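## Task

Find the yellow foam block on a shelf in one of the storage bays and place only it on the desk. Everything else must stay on its shelf, table or counter. The robot must not tip over or finish leaning. The block must rest on the desk without the robot supporting it, and the robot must release it and back away at the end.

## Robot and tools

ROBOT. A Hello Robot Stretch 3 with a single arm: a two-wheeled base (0.33 m long, 0.34 m wide), a lift riding a mast, and a telescoping arm that reaches out to the robot's RIGHT side, ending in a wrist and a two-finger gripper. The base cannot slide sideways, so to move the gripper forward or back you drive the base. Turning in place pivots about the point between the wheels, 0.05 m behind the front edge. With the arm in and the wrist folded, a turn sweeps a 0.28 m radius; an unfolded, level gripper reaches past that.

FRAMES. Base frame: origin on the floor between the drive wheels, x ahead, y to the left, z up. hand_pose is reported in this frame, at the fingertip meeting point. Odometry frame is the base frame where the scene began; heading is positive to the left, -3.142 to 3.142.

CAMERAS. head_camera and nav_camera are on the head and are aimed by head_pan_rad and head_tilt_rad; wrist_camera rides on the gripper. Each execute_actions result carries one image per camera, taken after the call ends.

execute_actions takes "actions", a list run in order (empty list = just report state). Each action may hold "robot", "steps" (1 to 450 control steps at 30 per second; default 1) and "until". {"steps": n} alone waits. If any number is out of range or an action is malformed, the whole call is rejected and nothing new runs.
- "robot": {"base": {...}} takes exactly one key: translate_m (metres, forward positive, |value| at most 1) or rotate_rad (radians, left/counter-clockwise positive, |value| at most 3.2). Both are offsets measured from where the base is when that command begins, not positions.
- "robot": {"joints": {...}} is one dictionary for the single arm, naming any of these joints with an absolute goal; unnamed joints keep their goal: lift_m 0 to 1.1 (arm height on the mast); arm_m 0 to 0.52 (extension); wrist_yaw_rad -1.345 to 4.42 (0 along the arm, positive swings toward the front, 3.0 folds over the base); wrist_pitch_rad -1.57 to 0.451 (0 level, negative tips fingers down); wrist_roll_rad -2.911 to 2.911 (0 fingers side by side); gripper_m -0.089 to 0.179 (bigger is wider; actual fingertip gap is smaller by about 0.007 near closed, 0.025 wide open, and 0 below 0.007); head_pan_rad -3.953 to 1.73 (0 ahead, positive left, -1.57 along the arm); head_tilt_rad -1.53 to 0.419 (negative looks down).
- "contact_limits": {"arm_m": effort} (percent, 1 to 100) alongside an arm_m goal makes the arm halt once its motor effort hits that level; lower is softer, too low halts immediately. Lasts until arm_m's next command.
- Base and joint motions launch together and keep going across later actions. A new command overrides at once and discards any older queue.
- A list of up to 8 commands in "robot" forms a queue run in sequence; {"pause_s": s} (max 15) waits inside it. The next item starts only after the previous one ends "done" (or "off_target" for base or gripper); otherwise the rest is dropped.
- {"robot": {"stop": true}} brakes everything and clears the queue.
- "until" ends an action early. {"robot": {"status": "ended"}} with steps 450 waits until nothing is moving and no queue runs. Other fields compare as [op, value] with =, !=, <, <=, >, >=, e.g. {"lift_m": [">", 0.3]}; statuses accept a word or ["!=", "moving"]. Don't wait for exact equality on readings.

zoom_image: "camera" (head_camera, nav_camera or wrist_camera) and "region" [x0, y0, x1, y1] in pixels from the top-left, at most 504 by 504; returns a sharper crop of that camera's latest image.

finished_scene: "scene" (1 or 2) ends that scene irreversibly and reports success, then gives the next task. Only call it after all motion has ended; the goal must hold on its own.

RESULT LINES. base_status shows progress as (translate_m done of goal). joint_status gives each joint's state: moving, done, off_target (stuck short, may still push), contact_stop (halted by contact, now slack), time_out, stopped, not_commanded, torque_fault (wrist servo off ~10 s, limp, rejects goals). measured_speeds are encoder rates. refusals, queue (idle/running/done/dropped/stopped) and queue_left track command handling; lines starting refused: or dropped: explain why (actions counted from 0). robot.on_its_own appears when the robot altered a goal, a joint is slack or off, a motor strains at rest, or base_tilt has shifted 3 degrees or more. motor_effort is percent of max (positive toward higher values, bracket = peak), noisy and biased. lidar_m gives 12 distances from the base origin in 30-degree sectors (1st ahead, 4th left, 7th behind, 10th right) at 0.17 m height; it misses tabletops and clear objects. wrist_depth_mm and head_depth_mm are 7x7 grids of median depth in mm.

GRIPPING. Close with gripper_m under the object's width (lower squeezes harder). Open to at least 0.02 above where the pads made contact. Readings and "done" do not confirm a grasp; check the images. Overly hard squeezes are eased by a stall guard and may let things slip.

SPEED. Full base speed (0.30 m/s, 1.9 rad/s) needs lift_m under 0.30, arm_m under 0.03 and wrist_yaw_rad over 2.54; otherwise 0.10 m/s and 0.63 rad/s.

AVOID. Fold or unfold the wrist only with lift_m 0.32 to 0.95, wrist_pitch_rad -0.4 and roll near 0; once folded the lift may drop to 0.25. With wrist_yaw_rad below -0.4 keep pitch at -0.5 or lower. Pushing into something rigid with the gripper above about 0.45 m, pushing again after a contact_stop, or driving while gripping or snagged can tip the robot; if base_tilt shows a lean, back off in small steps, free the gripper, and lower lift_m to about 0.2 if needed. Avoid drops, slams, hard pushes, wrist overloads and knocking other items off. Loose objects may occasionally get nudged by outside forces.

Each tool is called after "Request:" as name(argument=value, ...) on one line, values as JSON.

## Session

Request:
execute_actions(actions=[])

Scene clock: 0.00 s.
robot.base_odometry: x=+0.000 y=+0.000 heading=+0.000 (m, m, rad; robot's odometry frame)
robot.turned_by_wheels: +0.000 (rad since the last result)
robot.turned_by_imu: +0.000 (rad since the last result)
robot.base_tilt: forward=-0.4 right=+1.5 (deg)
robot.lidar_m: 1.10 1.12 0.80 0.74 0.75 0.84 0.83 1.03 1.02 2.19 1.80 1.21
robot.head_depth_mm: 1097 1097 1098 1100 1100 1100 1100 / 1053 1065 1059 1057 1066 1054 1094 / 1061 1059 1059 1062 1061 1062 1070 / 1054 1056 1056 1050 1057 1055 1055 / 1045 1044 1044 1044 1044 1048 1045 / 1032 1037 1041 1037 1036 1038 1036 / 1028 1028 1030 1031 1029 1028 1032
robot.base_status: not_commanded
robot.joint_positions: lift_m=+0.432 arm_m=+0.003 wrist_yaw_rad=+3.007 wrist_pitch_rad=-0.555 wrist_roll_rad=-0.020 gripper_m=+0.037 head_pan_rad=-0.019 head_tilt_rad=-0.022
robot.joint_goals: lift_m=+0.432 arm_m=+0.003 wrist_yaw_rad=+3.007 wrist_pitch_rad=-0.555 wrist_roll_rad=-0.020 gripper_m=+0.037 head_pan_rad=-0.019 head_tilt_rad=-0.022
robot.joint_status: lift_m=not_commanded arm_m=not_commanded wrist_yaw_rad=not_commanded wrist_pitch_rad=not_commanded wrist_roll_rad=not_commanded gripper_m=not_commanded head_pan_rad=not_commanded head_tilt_rad=not_commanded
robot.measured_speeds: translate_m=+0.000 rotate_rad=+0.000 lift_m=+0.000 arm_m=+0.000 wrist_yaw_rad=+0.000 wrist_pitch_rad=+0.000 wrist_roll_rad=+0.000 head_pan_rad=+0.000 head_tilt_rad=+0.000
robot: refusals=0 queue=idle queue_left=0
robot.motor_effort: left_wheel=+0 right_wheel=-1 lift_m=+18 arm_m=-1 wrist_yaw_rad=+0 wrist_pitch_rad=+7 wrist_roll_rad=+1 gripper_m=+0 head_pan_rad=-1 head_tilt_rad=+3 (%)
robot.hand_pose: x=+0.0063 y=+0.0556 z=+0.4149 quat_wxyz=(+0.238, +0.685, +0.150, +0.672) (m; robot's base frame)
robot.wrist_depth_mm: 630 - 700 726 761 807 855 / 679 713 761 797 854 903 943 / 756 776 846 878 938 - - / 798 833 845 857 851 845 858 / 706 711 - 712 720 710 703 / 603 611 - 594 627 607 609 / 537 550 - - 529 538 541
pictures: head_camera (sideways: a quarter turn clockwise sets it upright), nav_camera (sideways: a quarter turn counterclockwise sets it upright), wrist_camera
Images, in order (width x height): head_camera 896x504, nav_camera 672x504, wrist_camera 644x364.

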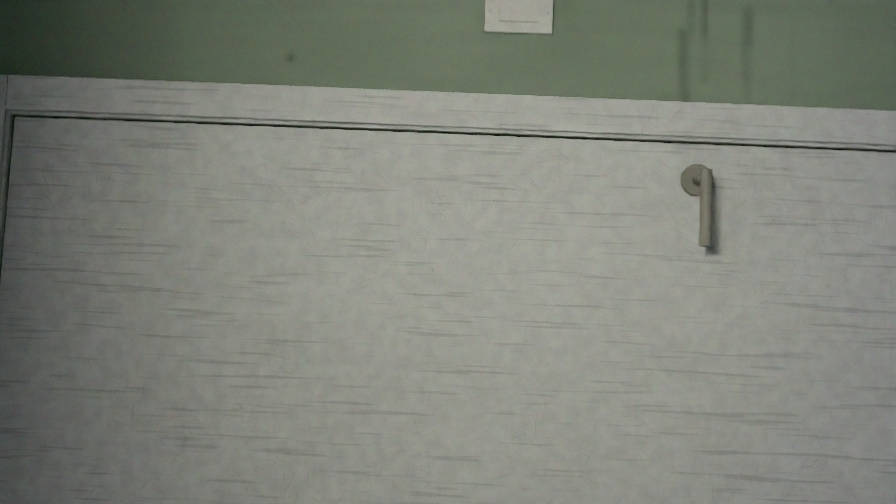

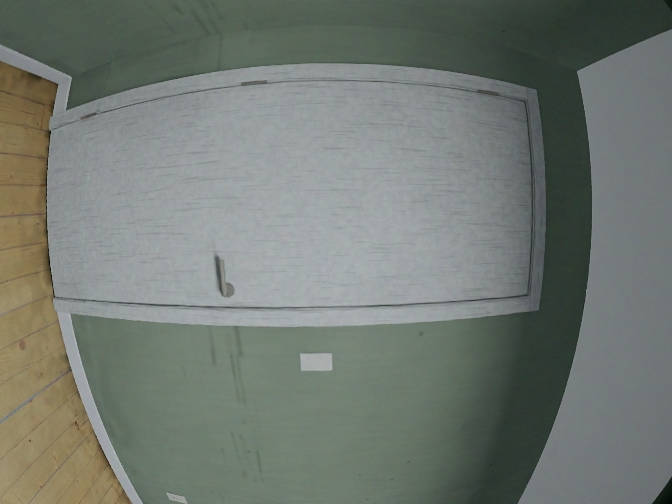

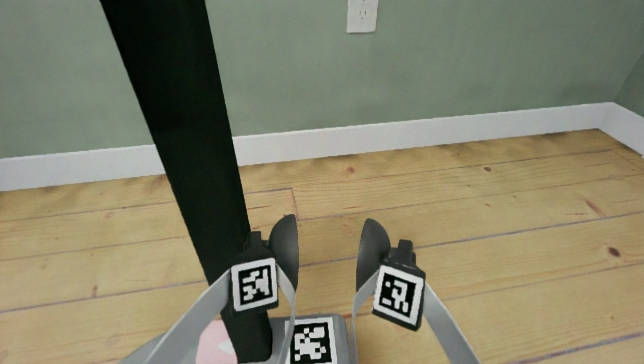

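Request:
execute_actions(actions=[{"robot":{"joints":{"head_pan_rad":-1.57,"head_tilt_rad":-0.5,"lift_m":0.25}},"steps":450,"until":{"robot":{"status":"ended"}}}])

Request:
execute_actions(actions=[{"robot":{"joints":{"head_pan_rad":-2.7}},"steps":450,"until":{"robot":{"status":"ended"}}}])

Scene clock: 7.40 s.
robot.base_odometry: x=+0.000 y=+0.000 heading=+0.000 (m, m, rad; robot's odometry frame)
robot.turned_by_wheels: +0.000 (rad since the last result)
robot.turned_by_imu: -0.001 (rad since the last result)
robot.base_tilt: forward=-0.4 right=+1.5 (deg)
robot.lidar_m: 1.10 1.12 0.80 0.74 0.75 0.84 0.83 1.03 1.02 2.19 1.79 1.21
robot.head_depth_mm: 3349 2148 2151 2288 2094 1645 1335 / 3477 3723 - 2745 2075 1627 1330 / 3464 3751 - 2870 2068 1618 1325 / 3443 3748 3728 2864 2061 1629 1326 / 3444 3625 3911 2840 2065 1606 1327 / 3418 3571 3883 2793 2059 1608 1325 / 3406 3238 3232 2544 2046 1603 1318
robot.base_status: not_commanded
robot.joint_positions: lift_m=+0.250 arm_m=+0.003 wrist_yaw_rad=+3.007 wrist_pitch_rad=-0.555 wrist_roll_rad=-0.020 gripper_m=+0.037 head_pan_rad=-1.563 head_tilt_rad=-0.494
robot.joint_goals: lift_m=+0.250 arm_m=+0.003 wrist_yaw_rad=+3.007 wrist_pitch_rad=-0.555 wrist_roll_rad=-0.020 gripper_m=+0.037 head_pan_rad=-1.570 head_tilt_rad=-0.500
robot.joint_status: lift_m=done arm_m=not_commanded wrist_yaw_rad=not_commanded wrist_pitch_rad=not_commanded wrist_roll_rad=not_commanded gripper_m=not_commanded head_pan_rad=done head_tilt_rad=done
robot.measured_speeds: translate_m=+0.000 rotate_rad=+0.000 lift_m=+0.000 arm_m=+0.000 wrist_yaw_rad=+0.000 wrist_pitch_rad=+0.000 wrist_roll_rad=+0.000 head_pan_rad=+0.000 head_tilt_rad=+0.000
robot: refusals=0 queue=done queue_left=0
robot.motor_effort: left_wheel=-1(1) right_wheel=-1(0) lift_m=+17(19) arm_m=-1(1) wrist_yaw_rad=+0(0) wrist_pitch_rad=+7(8) wrist_roll_rad=+0(1) gripper_m=+0(0) head_pan_rad=-4(47) head_tilt_rad=-2(26) (%)
robot.hand_pose: x=+0.0063 y=+0.0556 z=+0.2333 quat_wxyz=(+0.238, +0.685, +0.150, +0.672) (m; robot's base frame)
robot.wrist_depth_mm: 631 - 692 728 759 805 850 / 689 713 760 794 824 865 890 / 705 705 713 704 715 711 710 / 567 567 576 570 571 574 573 / 476 504 - 514 487 482 483 / - - - - 424 409 411 / - - - - 353 364 363
pictures: head_camera (sideways: a quarter turn clockwise sets it upright), nav_camera (sideways: a quarter turn counterclockwise sets it upright), wrist_camera
Images, in order (width x height): head_camera 896x504, nav_camera 672x504, wrist_camera 644x364.

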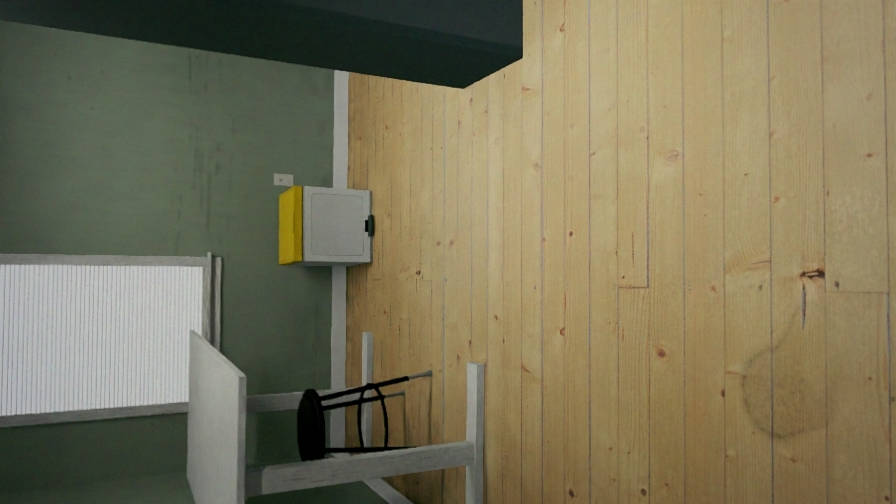

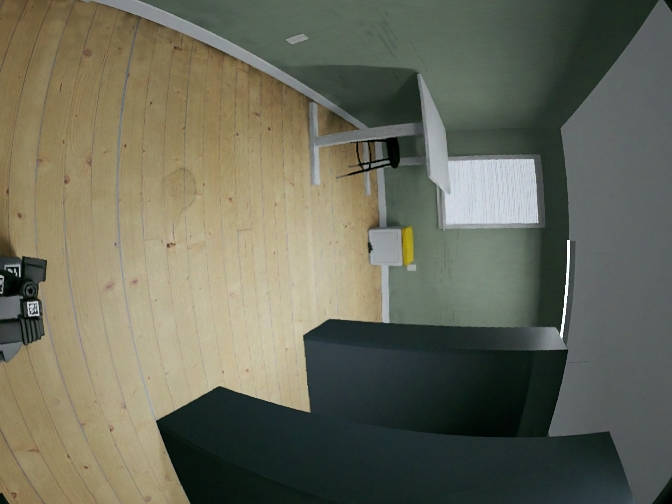

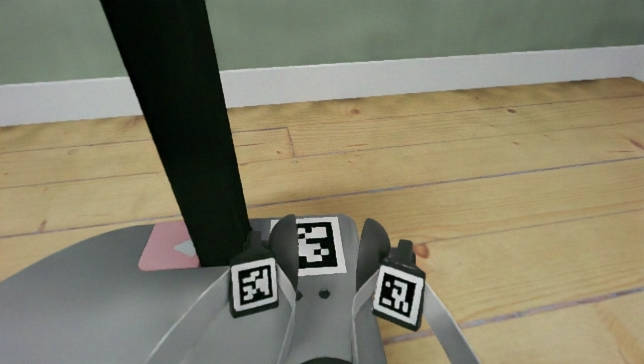

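Scene clock: 8.53 s.
robot.base_odometry: x=+0.000 y=+0.000 heading=+0.000 (m, m, rad; robot's odometry frame)
robot.turned_by_wheels: +0.000 (rad since the last result)
robot.turned_by_imu: +0.000 (rad since the last result)
robot.base_tilt: forward=-0.4 right=+1.5 (deg)
robot.lidar_m: 1.10 1.12 0.80 0.74 0.75 0.84 0.83 1.03 1.02 2.18 1.80 1.21
robot.head_depth_mm: 2202 2334 2538 2657 2080 1633 1338 / 2242 2429 2617 2730 2091 1630 1331 / 1716 1903 2176 2464 2077 1617 1334 / 1346 1463 1607 1785 1926 1613 1332 / 1102 1181 1282 1391 1521 1567 1318 / 935 992 1063 1139 1223 1354 1328 / 824 888 965 1083 1216 1406 1317
robot.base_status: not_commanded
robot.joint_positions: lift_m=+0.250 arm_m=+0.003 wrist_yaw_rad=+3.007 wrist_pitch_rad=-0.555 wrist_roll_rad=-0.020 gripper_m=+0.037 head_pan_rad=-2.693 head_tilt_rad=-0.494
robot.joint_goals: lift_m=+0.250 arm_m=+0.003 wrist_yaw_rad=+3.007 wrist_pitch_rad=-0.555 wrist_roll_rad=-0.020 gripper_m=+0.037 head_pan_rad=-2.700 head_tilt_rad=-0.500
robot.joint_status: lift_m=done arm_m=not_commanded wrist_yaw_rad=not_commanded wrist_pitch_rad=not_commanded wrist_roll_rad=not_commanded gripper_m=not_commanded head_pan_rad=done head_tilt_rad=done
robot.measured_speeds: translate_m=+0.000 rotate_rad=+0.000 lift_m=+0.000 arm_m=+0.000 wrist_yaw_rad=+0.000 wrist_pitch_rad=+0.000 wrist_roll_rad=+0.000 head_pan_rad=+0.000 head_tilt_rad=+0.000
robot: refusals=0 queue=done queue_left=0
robot.motor_effort: left_wheel=+0(0) right_wheel=+0(1) lift_m=+17(17) arm_m=-1(1) wrist_yaw_rad=+0(0) wrist_pitch_rad=+8(7) wrist_roll_rad=+0(1) gripper_m=+0(0) head_pan_rad=-4(48) head_tilt_rad=-3(2) (%)
robot.hand_pose: x=+0.0063 y=+0.0556 z=+0.2333 quat_wxyz=(+0.238, +0.685, +0.150, +0.672) (m; robot's base frame)
robot.wrist_depth_mm: 631 - 696 728 753 800 852 / 686 709 754 783 835 867 910 / 706 721 701 709 708 708 712 / 570 568 574 577 573 571 579 / 480 507 - 516 493 483 478 / - - - - 423 413 412 / - - - - 351 361 361
pictures: head_camera (sideways: a quarter turn clockwise sets it upright), nav_camera (sideways: a quarter turn counterclockwise sets it upright), wrist_camera
Images, in order (width x height): head_camera 896x504, nav_camera 672x504, wrist_camera 644x364.

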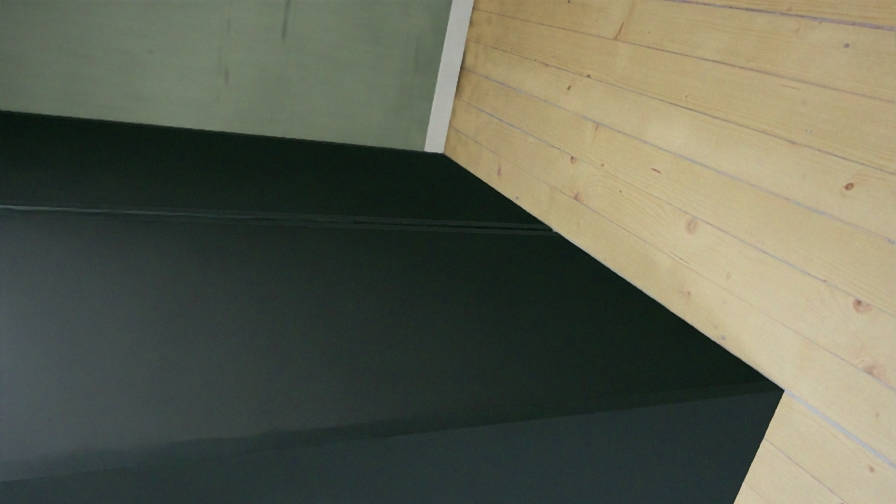

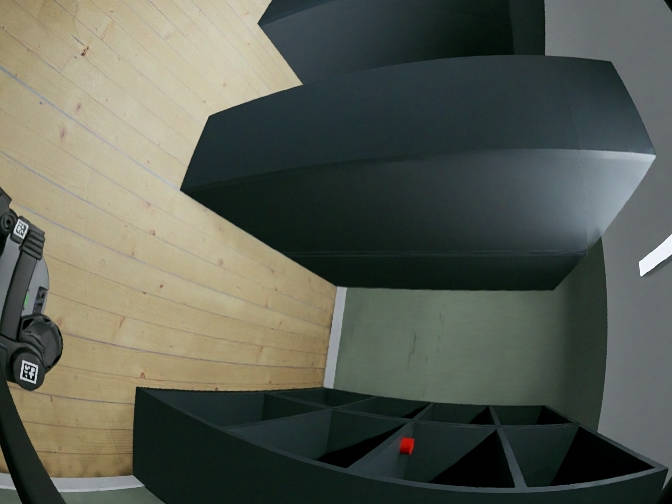

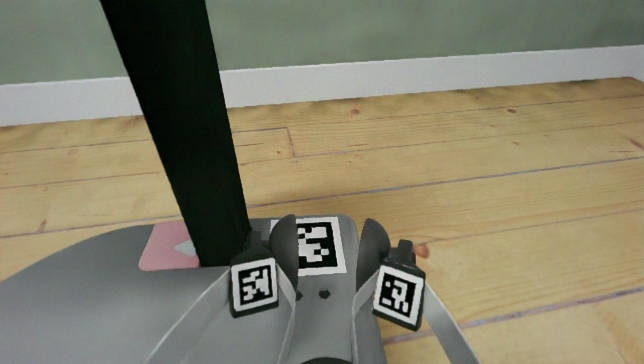

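Request:
execute_actions(actions=[{"robot":[{"base":{"rotate_rad":-2.7},"joints":{"head_pan_rad":-0.9,"head_tilt_rad":-0.55}},{"base":{"translate_m":0.6}}],"steps":450,"until":{"robot":{"status":"ended"}}}])

Scene clock: 29.83 s.
robot.base_odometry: x=-0.542 y=-0.257 heading=-2.700 (m, m, rad; robot's odometry frame)
robot.turned_by_wheels: -2.700 (rad since the last result)
robot.turned_by_imu: -2.709 (rad since the last result)
robot.base_tilt: forward=-0.5 right=+1.4 (deg)
robot.lidar_m: 0.75 0.49 0.54 2.43 1.85 1.65 1.65 1.04 0.95 0.53 1.15 1.20
robot.head_depth_mm: 1104 1160 949 731 1148 917 1134 / 1126 1246 947 1404 1150 973 1219 / 1071 1176 941 1414 1148 1416 1238 / 1013 1110 1192 1346 1503 1502 1280 / 1049 1319 1891 1603 1747 1548 1290 / 1747 1869 2061 2269 1949 1539 1282 / 1714 1867 2026 2220 1924 1534 1275
robot.base_status: done (translate_m +0.6000 of +0.6000)
robot.joint_positions: lift_m=+0.250 arm_m=+0.003 wrist_yaw_rad=+3.007 wrist_pitch_rad=-0.555 wrist_roll_rad=-0.020 gripper_m=+0.037 head_pan_rad=-0.907 head_tilt_rad=-0.544
robot.joint_goals: lift_m=+0.250 arm_m=+0.003 wrist_yaw_rad=+3.007 wrist_pitch_rad=-0.555 wrist_roll_rad=-0.020 gripper_m=+0.037 head_pan_rad=-0.900 head_tilt_rad=-0.550
robot.joint_status: lift_m=done arm_m=not_commanded wrist_yaw_rad=not_commanded wrist_pitch_rad=not_commanded wrist_roll_rad=not_commanded gripper_m=not_commanded head_pan_rad=done head_tilt_rad=done
robot.measured_speeds: translate_m=+0.000 rotate_rad=+0.000 lift_m=+0.000 arm_m=+0.000 wrist_yaw_rad=+0.000 wrist_pitch_rad=+0.000 wrist_roll_rad=+0.000 head_pan_rad=+0.000 head_tilt_rad=+0.000
robot: refusals=0 queue=done queue_left=0
robot.motor_effort: left_wheel=+1(10) right_wheel=-3(6) lift_m=+16(17) arm_m=-1(1) wrist_yaw_rad=+0(0) wrist_pitch_rad=+7(8) wrist_roll_rad=+0(1) gripper_m=-1(0) head_pan_rad=+4(47) head_tilt_rad=-3(9) (%)
robot.hand_pose: x=+0.0063 y=+0.0555 z=+0.2332 quat_wxyz=(+0.238, +0.685, +0.150, +0.672) (m; robot's base frame)
robot.wrist_depth_mm: - - - - - - 384 / 917 936 929 931 936 711 401 / 706 704 707 713 711 647 437 / 574 569 574 572 573 544 482 / 476 513 - 515 484 480 481 / - - - - 423 414 413 / - - - - 353 361 360
pictures: head_camera (sideways: a quarter turn clockwise sets it upright), nav_camera (sideways: a quarter turn counterclockwise sets it upright), wrist_camera
Images, in order (width x height): head_camera 896x504, nav_camera 672x504, wrist_camera 644x364.

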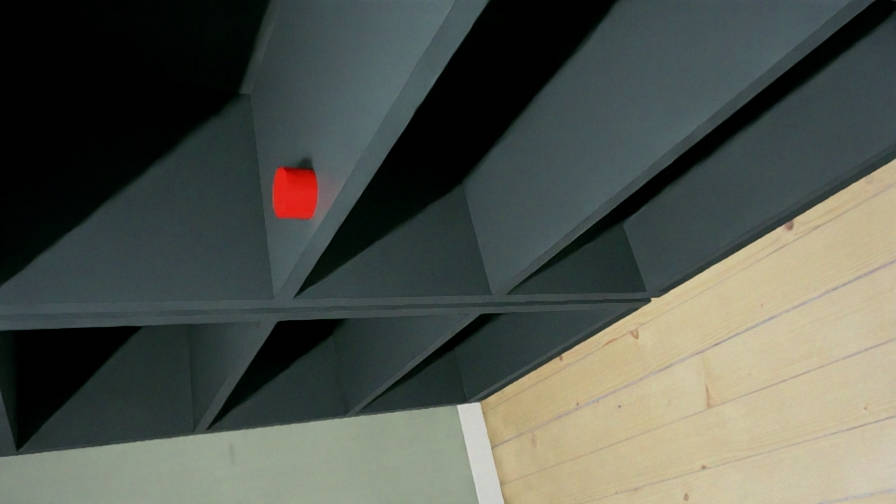

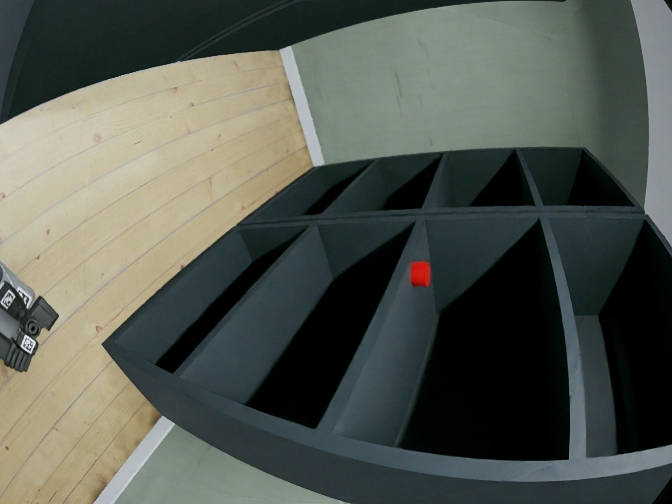

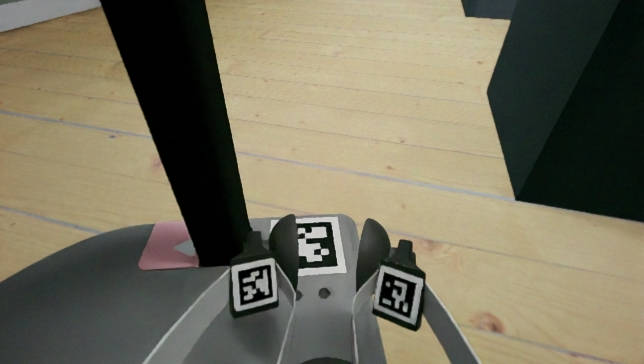

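Request:
execute_actions(actions=[{"robot":[{"base":{"rotate_rad":1.6},"joints":{"head_pan_rad":-1.8}},{"base":{"translate_m":0.6}},{"base":{"rotate_rad":-0.4}},{"base":{"translate_m":0.7}}],"steps":450,"until":{"robot":{"status":"ended"}}}])

Scene clock: 50.23 s.
robot.base_odometry: x=-0.221 y=-1.489 heading=-1.500 (m, m, rad; robot's odometry frame)
robot.turned_by_wheels: +1.200 (rad since the last result)
robot.turned_by_imu: +1.199 (rad since the last result)
robot.base_tilt: forward=-0.4 right=+1.4 (deg)
robot.lidar_m: 2.09 1.56 1.33 1.48 1.53 2.03 1.84 0.62 0.55 1.35 0.81 0.70
robot.head_depth_mm: 1154 1262 955 1407 1153 917 807 / 1132 1242 1114 1474 1151 1384 1212 / 1151 1248 1371 1468 1660 1503 1288 / 1927 2067 2267 2463 1950 1551 1280 / 1939 2115 2314 2474 1945 1535 1283 / 1889 2071 2270 2435 1928 1533 1281 / 1866 2015 2209 2399 1931 1542 1273
robot.base_status: done (translate_m +0.7000 of +0.7000)
robot.joint_positions: lift_m=+0.250 arm_m=+0.003 wrist_yaw_rad=+3.007 wrist_pitch_rad=-0.556 wrist_roll_rad=-0.020 gripper_m=+0.037 head_pan_rad=-1.793 head_tilt_rad=-0.544
robot.joint_goals: lift_m=+0.250 arm_m=+0.003 wrist_yaw_rad=+3.007 wrist_pitch_rad=-0.556 wrist_roll_rad=-0.020 gripper_m=+0.037 head_pan_rad=-1.800 head_tilt_rad=-0.550
robot.joint_status: lift_m=done arm_m=not_commanded wrist_yaw_rad=not_commanded wrist_pitch_rad=not_commanded wrist_roll_rad=not_commanded gripper_m=not_commanded head_pan_rad=done head_tilt_rad=done
robot.measured_speeds: translate_m=+0.000 rotate_rad=+0.000 lift_m=+0.000 arm_m=+0.000 wrist_yaw_rad=+0.000 wrist_pitch_rad=+0.000 wrist_roll_rad=+0.000 head_pan_rad=+0.000 head_tilt_rad=+0.000
robot: refusals=0 queue=done queue_left=0
robot.motor_effort: left_wheel=+1(10) right_wheel=-3(9) lift_m=+17(17) arm_m=-2(1) wrist_yaw_rad=+0(0) wrist_pitch_rad=+8(8) wrist_roll_rad=+0(0) gripper_m=+0(1) head_pan_rad=-4(50) head_tilt_rad=-3(2) (%)
robot.hand_pose: x=+0.0063 y=+0.0555 z=+0.2332 quat_wxyz=(+0.238, +0.685, +0.150, +0.672) (m; robot's base frame)
robot.wrist_depth_mm: - - - - - - - / 935 922 931 941 940 952 906 / 709 711 707 705 706 706 715 / 569 572 570 570 574 566 572 / 476 515 - 511 489 479 481 / - - - - 421 412 413 / - - - - 351 359 365
pictures: head_camera (sideways: a quarter turn clockwise sets it upright), nav_camera (sideways: a quarter turn counterclockwise sets it upright), wrist_camera
Images, in order (width x height): head_camera 896x504, nav_camera 672x504, wrist_camera 644x364.

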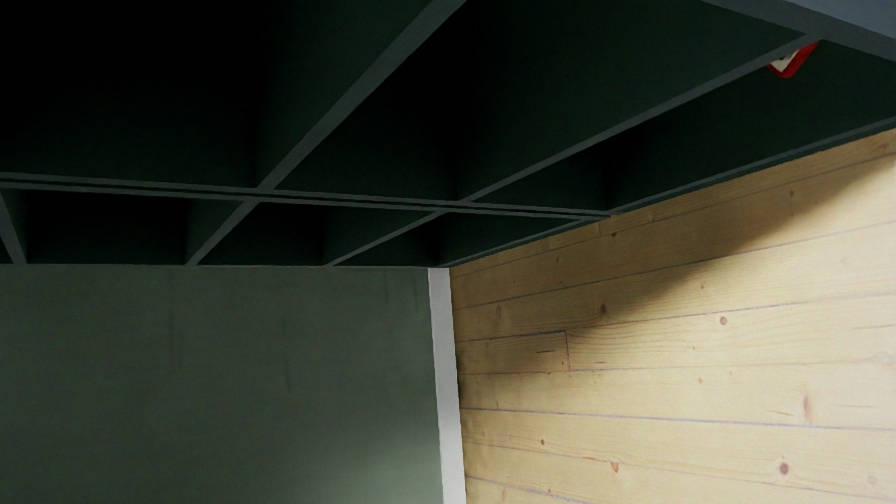

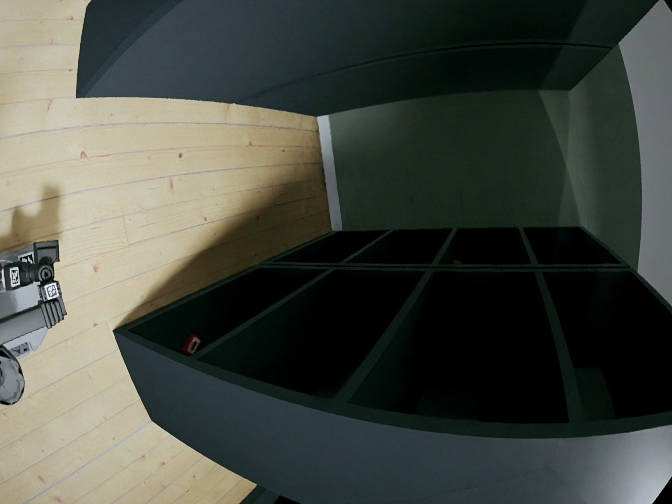

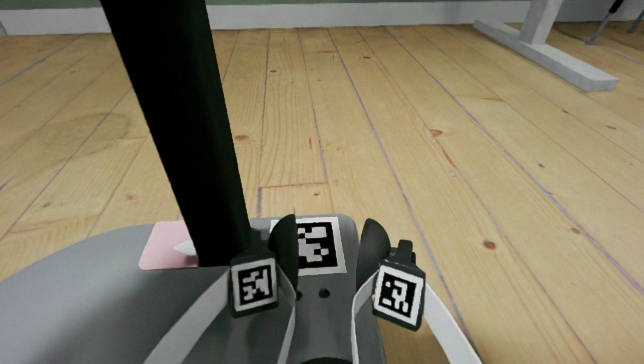

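Request:
execute_actions(actions=[{"robot":[{"base":{"translate_m":0.15}},{"base":{"rotate_rad":-1.52},"joints":{"head_pan_rad":-0.9}},{"base":{"translate_m":0.6}}],"steps":450,"until":{"robot":{"status":"ended"}}}])

Scene clock: 75.07 s.
robot.base_odometry: x=-0.806 y=-1.712 heading=-3.020 (m, m, rad; robot's odometry frame)
robot.turned_by_wheels: -1.520 (rad since the last result)
robot.turned_by_imu: -1.524 (rad since the last result)
robot.base_tilt: forward=-0.4 right=+1.5 (deg)
robot.lidar_m: 1.30 0.52 0.39 0.38 0.40 1.76 2.08 2.19 0.55 0.65 0.95 0.88
robot.head_depth_mm: 894 956 949 625 1142 917 797 / 954 1034 941 691 1147 914 1159 / 897 991 944 1210 1147 970 1213 / 810 886 919 1084 1141 1332 1242 / 741 799 861 975 1090 1263 1279 / 737 826 943 1383 1630 1488 1279 / 1508 1586 1719 1525 1812 1541 1279
robot.base_status: done (translate_m +0.6000 of +0.6000)
robot.joint_positions: lift_m=+0.250 arm_m=+0.003 wrist_yaw_rad=+3.007 wrist_pitch_rad=-0.556 wrist_roll_rad=-0.020 gripper_m=+0.037 head_pan_rad=-0.907 head_tilt_rad=-0.544
robot.joint_goals: lift_m=+0.250 arm_m=+0.003 wrist_yaw_rad=+3.007 wrist_pitch_rad=-0.556 wrist_roll_rad=-0.020 gripper_m=+0.037 head_pan_rad=-0.900 head_tilt_rad=-0.550
robot.joint_status: lift_m=done arm_m=not_commanded wrist_yaw_rad=not_commanded wrist_pitch_rad=not_commanded wrist_roll_rad=not_commanded gripper_m=not_commanded head_pan_rad=done head_tilt_rad=done
robot.measured_speeds: translate_m=+0.000 rotate_rad=+0.000 lift_m=+0.000 arm_m=+0.000 wrist_yaw_rad=+0.000 wrist_pitch_rad=+0.000 wrist_roll_rad=+0.000 head_pan_rad=+0.000 head_tilt_rad=+0.000
robot: refusals=0 queue=done queue_left=0
robot.motor_effort: left_wheel=+1(10) right_wheel=-2(7) lift_m=+17(17) arm_m=-1(2) wrist_yaw_rad=+0(0) wrist_pitch_rad=+8(8) wrist_roll_rad=+0(0) gripper_m=+0(0) head_pan_rad=+4(48) head_tilt_rad=-2(3) (%)
robot.hand_pose: x=+0.0063 y=+0.0555 z=+0.2332 quat_wxyz=(+0.238, +0.685, +0.150, +0.672) (m; robot's base frame)
robot.wrist_depth_mm: - - 385 391 392 396 403 / 934 936 425 432 436 441 447 / 701 700 475 481 489 491 498 / 567 570 530 531 539 552 554 / 473 509 - 513 487 479 480 / - - - - 426 413 412 / - - - - 352 362 361
pictures: head_camera (sideways: a quarter turn clockwise sets it upright), nav_camera (sideways: a quarter turn counterclockwise sets it upright), wrist_camera
Images, in order (width x height): head_camera 896x504, nav_camera 672x504, wrist_camera 644x364.

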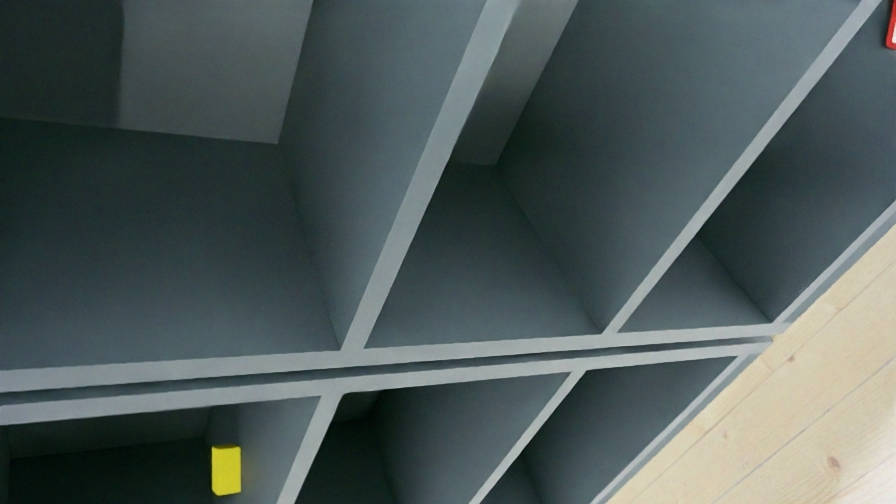

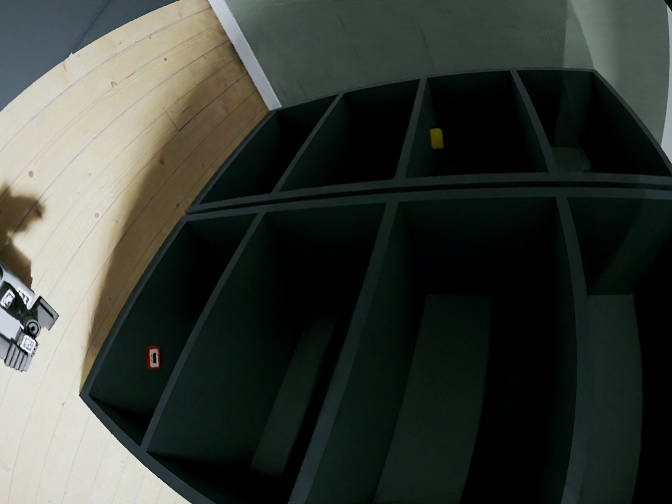

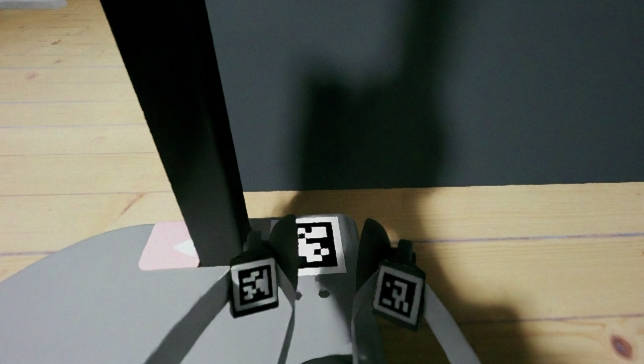

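Request:
execute_actions(actions=[{"robot":[{"base":{"translate_m":0.85},"joints":{"head_pan_rad":-1.5,"head_tilt_rad":-0.65}},{"joints":{"lift_m":0.9,"wrist_pitch_rad":-0.4,"wrist_roll_rad":0}},{"joints":{"wrist_yaw_rad":0,"gripper_m":0.15}},{"joints":{"wrist_pitch_rad":-0.1}}],"steps":450,"until":{"robot":{"status":"ended"}}}])

Scene clock: 100.03 s.
robot.base_odometry: x=-1.649 y=-1.815 heading=-3.020 (m, m, rad; robot's odometry frame)
robot.turned_by_wheels: +0.000 (rad since the last result)
robot.turned_by_imu: -0.003 (rad since the last result)
robot.base_tilt: forward=-0.4 right=+1.5 (deg)
robot.lidar_m: 0.84 0.48 0.36 0.35 0.37 0.52 2.93 1.14 0.58 0.57 1.07 0.87
robot.head_depth_mm: 544 491 544 617 718 868 - / 829 903 711 633 699 - - / 840 922 721 1177 1065 - - / 853 939 718 1192 994 1255 1170 / 873 956 718 1204 1024 1252 1169 / 887 977 712 1231 1023 1290 1183 / 904 979 712 1247 1021 1313 1193
robot.base_status: done (translate_m +0.8500 of +0.8500)
robot.joint_positions: lift_m=+0.900 arm_m=+0.003 wrist_yaw_rad=+0.002 wrist_pitch_rad=-0.123 wrist_roll_rad=-0.004 gripper_m=+0.150 head_pan_rad=-1.493 head_tilt_rad=-0.642
robot.joint_goals: lift_m=+0.900 arm_m=+0.003 wrist_yaw_rad=+0.000 wrist_pitch_rad=-0.100 wrist_roll_rad=+0.000 gripper_m=+0.150 head_pan_rad=-1.500 head_tilt_rad=-0.650
robot.joint_status: lift_m=done arm_m=not_commanded wrist_yaw_rad=done wrist_pitch_rad=done wrist_roll_rad=done gripper_m=done head_pan_rad=done head_tilt_rad=done
robot.measured_speeds: translate_m=+0.000 rotate_rad=+0.000 lift_m=+0.000 arm_m=+0.000 wrist_yaw_rad=+0.000 wrist_pitch_rad=+0.000 wrist_roll_rad=+0.000 head_pan_rad=+0.000 head_tilt_rad=+0.000
robot: refusals=0 queue=done queue_left=0
robot.motor_effort: left_wheel=+2(9) right_wheel=-3(6) lift_m=+20(22) arm_m=-2(2) wrist_yaw_rad=-1(1) wrist_pitch_rad=+14(13) wrist_roll_rad=+2(2) gripper_m=+0(81) head_pan_rad=-4(39) head_tilt_rad=-3(11) (%)
robot.hand_pose: x=-0.0209 y=-0.3990 z=+0.9832 quat_wxyz=(+0.707, +0.045, -0.704, -0.043) (m; robot's base frame)
robot.wrist_depth_mm: 739 729 716 697 291 656 653 / 763 764 743 722 297 679 679 / 513 678 697 737 311 631 686 / 354 347 339 327 321 314 310 / 850 851 848 818 336 772 762 / 839 - 856 855 350 - 793 / 705 701 716 711 362 696 733
pictures: head_camera (sideways: a quarter turn clockwise sets it upright), nav_camera (sideways: a quarter turn counterclockwise sets it upright), wrist_camera
Images, in order (width x height): head_camera 896x504, nav_camera 672x504, wrist_camera 644x364.

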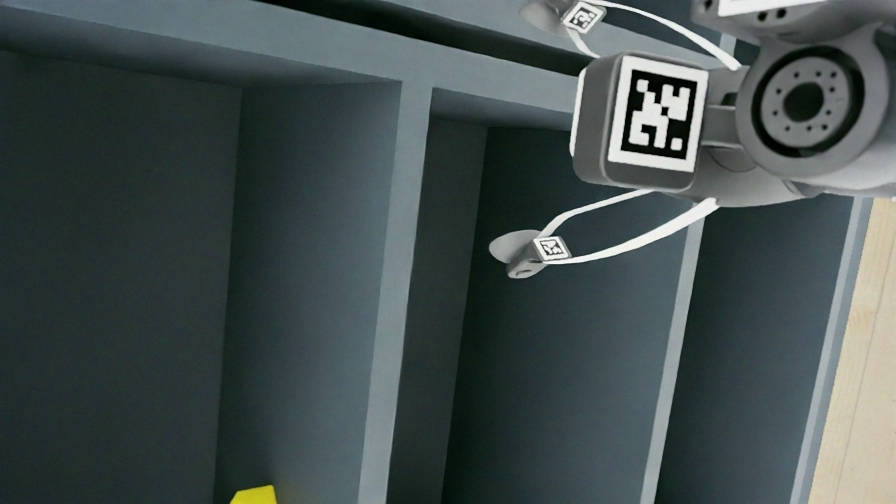

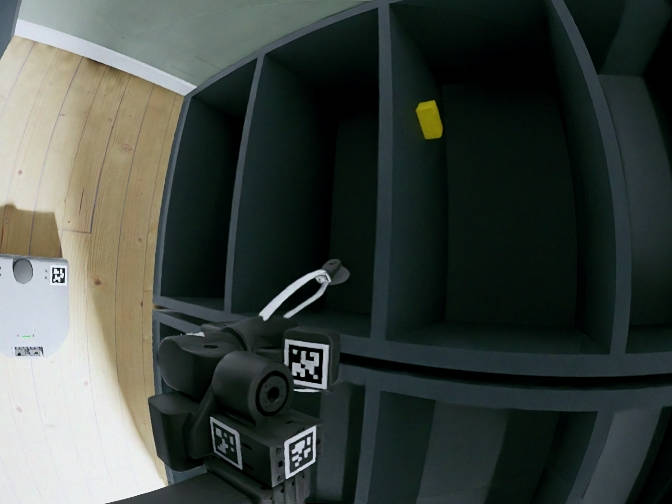

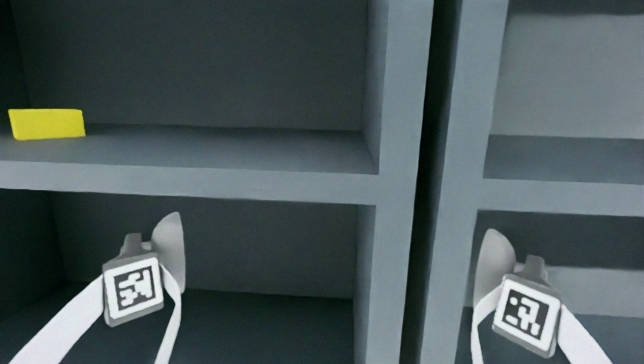

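Request:
execute_actions(actions=[{"robot":{"base":{"translate_m":0.41},"joints":{"lift_m":0.97,"wrist_pitch_rad":-0.03,"gripper_m":0.179,"head_pan_rad":-1.7}},"steps":450,"until":{"robot":{"status":"ended"}}}])

Scene clock: 112.03 s.
robot.base_odometry: x=-2.056 y=-1.865 heading=-3.020 (m, m, rad; robot's odometry frame)
robot.turned_by_wheels: +0.000 (rad since the last result)
robot.turned_by_imu: -0.002 (rad since the last result)
robot.base_tilt: forward=-0.4 right=+1.4 (deg)
robot.lidar_m: 0.43 0.46 0.34 0.33 0.35 0.49 3.33 0.80 0.74 1.04 0.60 0.45
robot.head_depth_mm: 856 936 727 1165 - - - / 854 934 726 1175 - - - / 853 934 721 1165 - - - / 854 929 720 892 - - - / 854 936 718 1183 1023 1252 1167 / 852 927 715 1184 1022 1257 1163 / 849 927 714 1155 1023 1066 1156
robot.base_status: done (translate_m +0.4100 of +0.4100)
robot.joint_positions: lift_m=+0.970 arm_m=+0.003 wrist_yaw_rad=+0.002 wrist_pitch_rad=-0.052 wrist_roll_rad=-0.004 gripper_m=+0.179 head_pan_rad=-1.693 head_tilt_rad=-0.642
robot.joint_goals: lift_m=+0.970 arm_m=+0.003 wrist_yaw_rad=+0.000 wrist_pitch_rad=-0.030 wrist_roll_rad=+0.000 gripper_m=+0.179 head_pan_rad=-1.700 head_tilt_rad=-0.650
robot.joint_status: lift_m=done arm_m=not_commanded wrist_yaw_rad=done wrist_pitch_rad=done wrist_roll_rad=done gripper_m=done head_pan_rad=done head_tilt_rad=done
robot.measured_speeds: translate_m=+0.000 rotate_rad=+0.000 lift_m=+0.000 arm_m=+0.000 wrist_yaw_rad=+0.000 wrist_pitch_rad=+0.000 wrist_roll_rad=+0.000 head_pan_rad=+0.000 head_tilt_rad=+0.000
robot: refusals=0 queue=done queue_left=0
robot.motor_effort: left_wheel=+1(6) right_wheel=-3(4) lift_m=+21(21) arm_m=-2(1) wrist_yaw_rad=-1(1) wrist_pitch_rad=+13(15) wrist_roll_rad=+1(2) gripper_m=+0(81) head_pan_rad=-4(25) head_tilt_rad=-4(3) (%)
robot.hand_pose: x=-0.0210 y=-0.4023 z=+1.0713 quat_wxyz=(+0.708, +0.019, -0.705, -0.018) (m; robot's base frame)
robot.wrist_depth_mm: 422 589 743 721 716 694 565 / 423 592 757 748 730 712 557 / 429 607 782 763 755 732 557 / 433 575 763 774 761 741 553 / 404 458 426 434 446 455 462 / 395 662 849 362 352 346 338 / 446 663 870 846 835 823 -
pictures: head_camera (sideways: a quarter turn clockwise sets it upright), nav_camera (sideways: a quarter turn counterclockwise sets it upright), wrist_camera
Images, in order (width x height): head_camera 896x504, nav_camera 672x504, wrist_camera 644x364.

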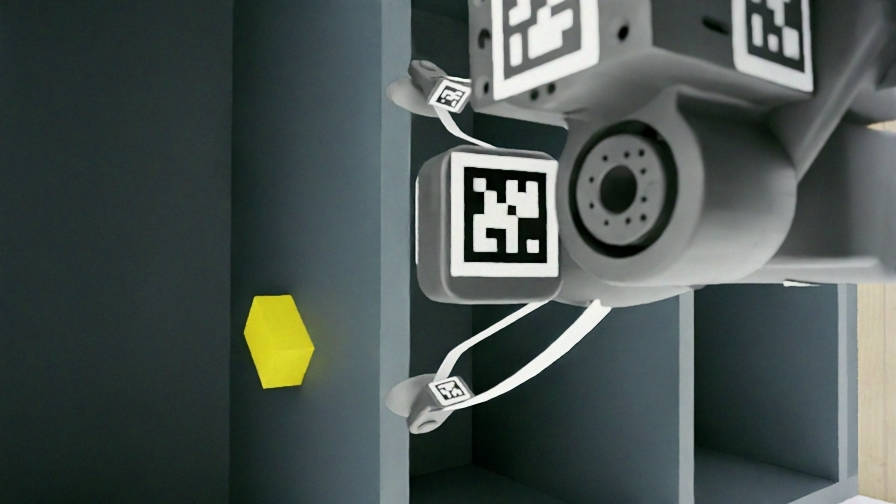

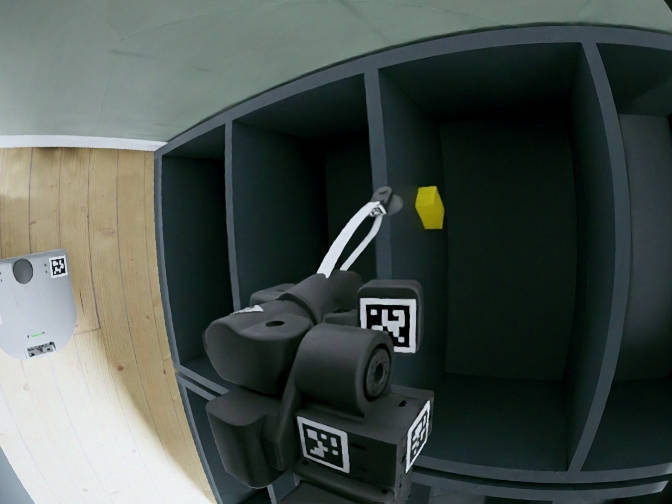

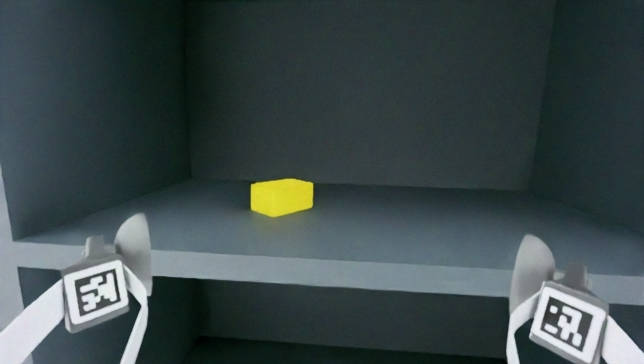

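Request:
execute_actions(actions=[{"robot":{"base":{"translate_m":0.07},"joints":{"arm_m":0.2,"lift_m":0.955}},"steps":450,"until":{"robot":{"status":"ended"}}}])

Scene clock: 123.10 s.
robot.base_odometry: x=-2.126 y=-1.874 heading=-3.020 (m, m, rad; robot's odometry frame)
robot.turned_by_wheels: +0.000 (rad since the last result)
robot.turned_by_imu: -0.001 (rad since the last result)
robot.base_tilt: forward=-0.5 right=+1.4 (deg)
robot.lidar_m: 0.36 0.38 0.34 0.33 0.35 0.49 1.52 0.80 0.79 1.04 0.50 0.37
robot.head_depth_mm: 859 934 815 - 997 1260 1176 / 857 938 - - 1031 1255 1177 / 857 940 - - 1028 1257 1177 / 853 932 - - 1028 1256 1171 / 854 931 722 1193 1026 1251 1173 / 854 931 714 1188 1022 1254 1160 / 851 917 713 987 961 931 1078
robot.base_status: done (translate_m +0.0700 of +0.0700)
robot.joint_positions: lift_m=+0.955 arm_m=+0.200 wrist_yaw_rad=+0.001 wrist_pitch_rad=-0.051 wrist_roll_rad=-0.004 gripper_m=+0.179 head_pan_rad=-1.693 head_tilt_rad=-0.642
robot.joint_goals: lift_m=+0.955 arm_m=+0.200 wrist_yaw_rad=+0.000 wrist_pitch_rad=-0.030 wrist_roll_rad=+0.000 gripper_m=+0.179 head_pan_rad=-1.700 head_tilt_rad=-0.650
robot.joint_status: lift_m=done arm_m=done wrist_yaw_rad=done wrist_pitch_rad=done wrist_roll_rad=done gripper_m=done head_pan_rad=done head_tilt_rad=done
robot.measured_speeds: translate_m=+0.000 rotate_rad=+0.000 lift_m=+0.000 arm_m=+0.000 wrist_yaw_rad=+0.000 wrist_pitch_rad=+0.000 wrist_roll_rad=+0.000 head_pan_rad=+0.000 head_tilt_rad=+0.000
robot: refusals=0 queue=done queue_left=0
robot.motor_effort: left_wheel=+1(6) right_wheel=-2(4) lift_m=+16(20) arm_m=+3(2) wrist_yaw_rad=+0(1) wrist_pitch_rad=+13(13) wrist_roll_rad=+2(2) gripper_m=+0(0) head_pan_rad=-4(4) head_tilt_rad=-3(4) (%)
robot.hand_pose: x=-0.0212 y=-0.5993 z=+1.0566 quat_wxyz=(+0.708, +0.019, -0.705, -0.018) (m; robot's base frame)
robot.wrist_depth_mm: 347 475 560 551 539 528 520 / 352 483 576 559 551 541 533 / 355 487 590 583 571 558 551 / 357 493 600 593 585 575 560 / 341 408 379 325 399 409 415 / 272 246 263 265 270 273 278 / 188 198 201 202 205 201 -
pictures: head_camera (sideways: a quarter turn clockwise sets it upright), nav_camera (sideways: a quarter turn counterclockwise sets it upright), wrist_camera
Images, in order (width x height): head_camera 896x504, nav_camera 672x504, wrist_camera 644x364.

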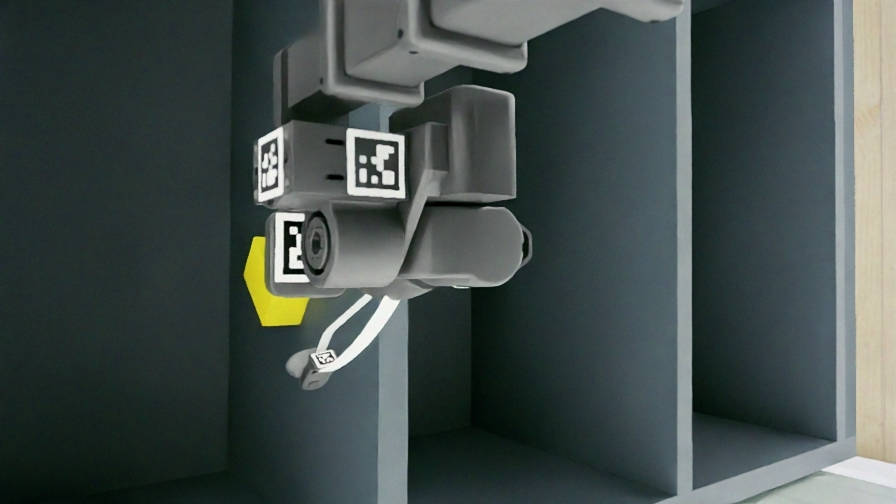

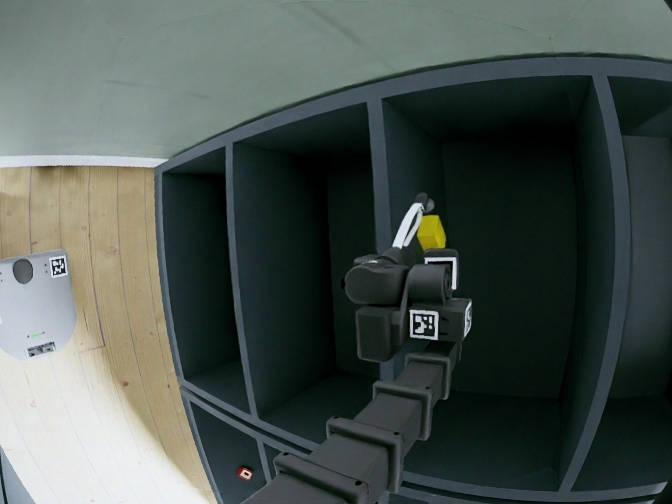

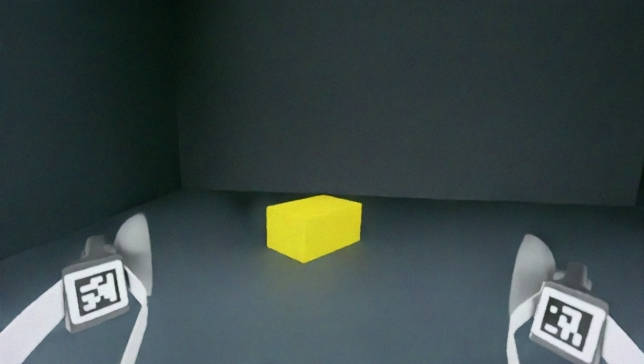

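Request:
execute_actions(actions=[{"robot":{"base":{"translate_m":0.02},"joints":{"arm_m":0.32,"wrist_pitch_rad":-0.27}},"steps":450,"until":{"robot":{"status":"ended"}}}])

Scene clock: 145.07 s.
robot.base_odometry: x=-2.146 y=-1.876 heading=-3.020 (m, m, rad; robot's odometry frame)
robot.turned_by_wheels: +0.000 (rad since the last result)
robot.turned_by_imu: -0.001 (rad since the last result)
robot.base_tilt: forward=-0.5 right=+1.5 (deg)
robot.lidar_m: 0.34 0.36 0.34 0.33 0.35 0.49 1.51 0.80 0.81 1.00 0.47 0.35
robot.head_depth_mm: 860 938 814 - 1015 1267 1178 / 859 938 - 1214 1031 1264 1180 / 856 922 - 1191 1029 1254 1177 / 858 936 - 1212 1023 1259 1176 / 857 931 717 1188 1027 1255 1171 / 856 933 714 1177 1022 1180 1169 / 842 907 714 927 929 926 1060
robot.base_status: done (translate_m +0.0200 of +0.0200)
robot.joint_positions: lift_m=+0.955 arm_m=+0.320 wrist_yaw_rad=-0.006 wrist_pitch_rad=-0.260 wrist_roll_rad=-0.010 gripper_m=+0.179 head_pan_rad=-1.693 head_tilt_rad=-0.642
robot.joint_goals: lift_m=+0.955 arm_m=+0.320 wrist_yaw_rad=+0.000 wrist_pitch_rad=-0.270 wrist_roll_rad=+0.000 gripper_m=+0.179 head_pan_rad=-1.700 head_tilt_rad=-0.650
robot.joint_status: lift_m=done arm_m=done wrist_yaw_rad=done wrist_pitch_rad=done wrist_roll_rad=done gripper_m=done head_pan_rad=done head_tilt_rad=done
robot.measured_speeds: translate_m=+0.000 rotate_rad=+0.000 lift_m=+0.000 arm_m=+0.000 wrist_yaw_rad=+0.000 wrist_pitch_rad=+0.000 wrist_roll_rad=+0.000 head_pan_rad=+0.000 head_tilt_rad=+0.000
robot: refusals=0 queue=done queue_left=0
robot.motor_effort: left_wheel=+1(5) right_wheel=-3(2) lift_m=+16(17) arm_m=+4(4) wrist_yaw_rad=+4(4) wrist_pitch_rad=-6(12) wrist_roll_rad=+4(4) gripper_m=+0(1) head_pan_rad=-4(4) head_tilt_rad=-4(3) (%)
robot.hand_pose: x=-0.0229 y=-0.7060 z=+1.0048 quat_wxyz=(+0.705, +0.090, -0.697, -0.093) (m; robot's base frame)
robot.wrist_depth_mm: 326 428 429 421 412 405 397 / 328 450 453 445 435 429 421 / 330 415 474 459 449 446 441 / 285 291 291 197 278 305 310 / 208 220 211 199 215 218 220 / - 157 165 167 168 169 171 / 130 134 136 137 138 138 -
pictures: head_camera (sideways: a quarter turn clockwise sets it upright), nav_camera (sideways: a quarter turn counterclockwise sets it upright), wrist_camera
Images, in order (width x height): head_camera 896x504, nav_camera 672x504, wrist_camera 644x364.

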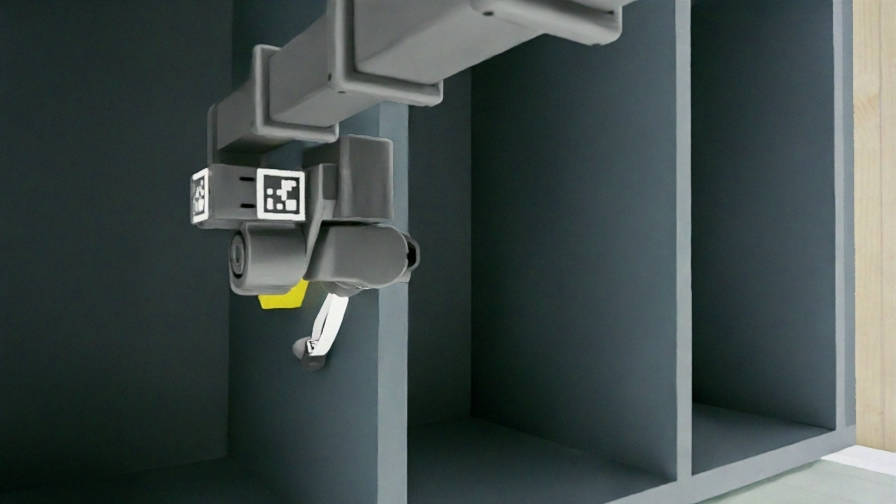

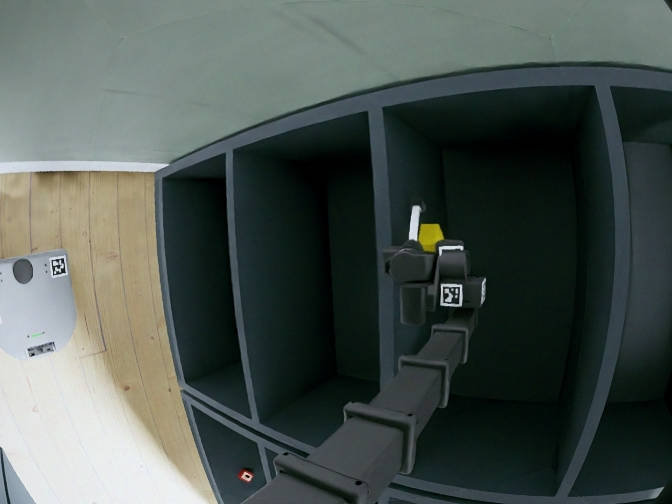

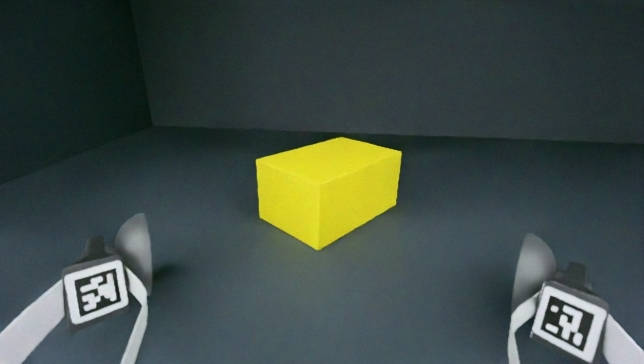

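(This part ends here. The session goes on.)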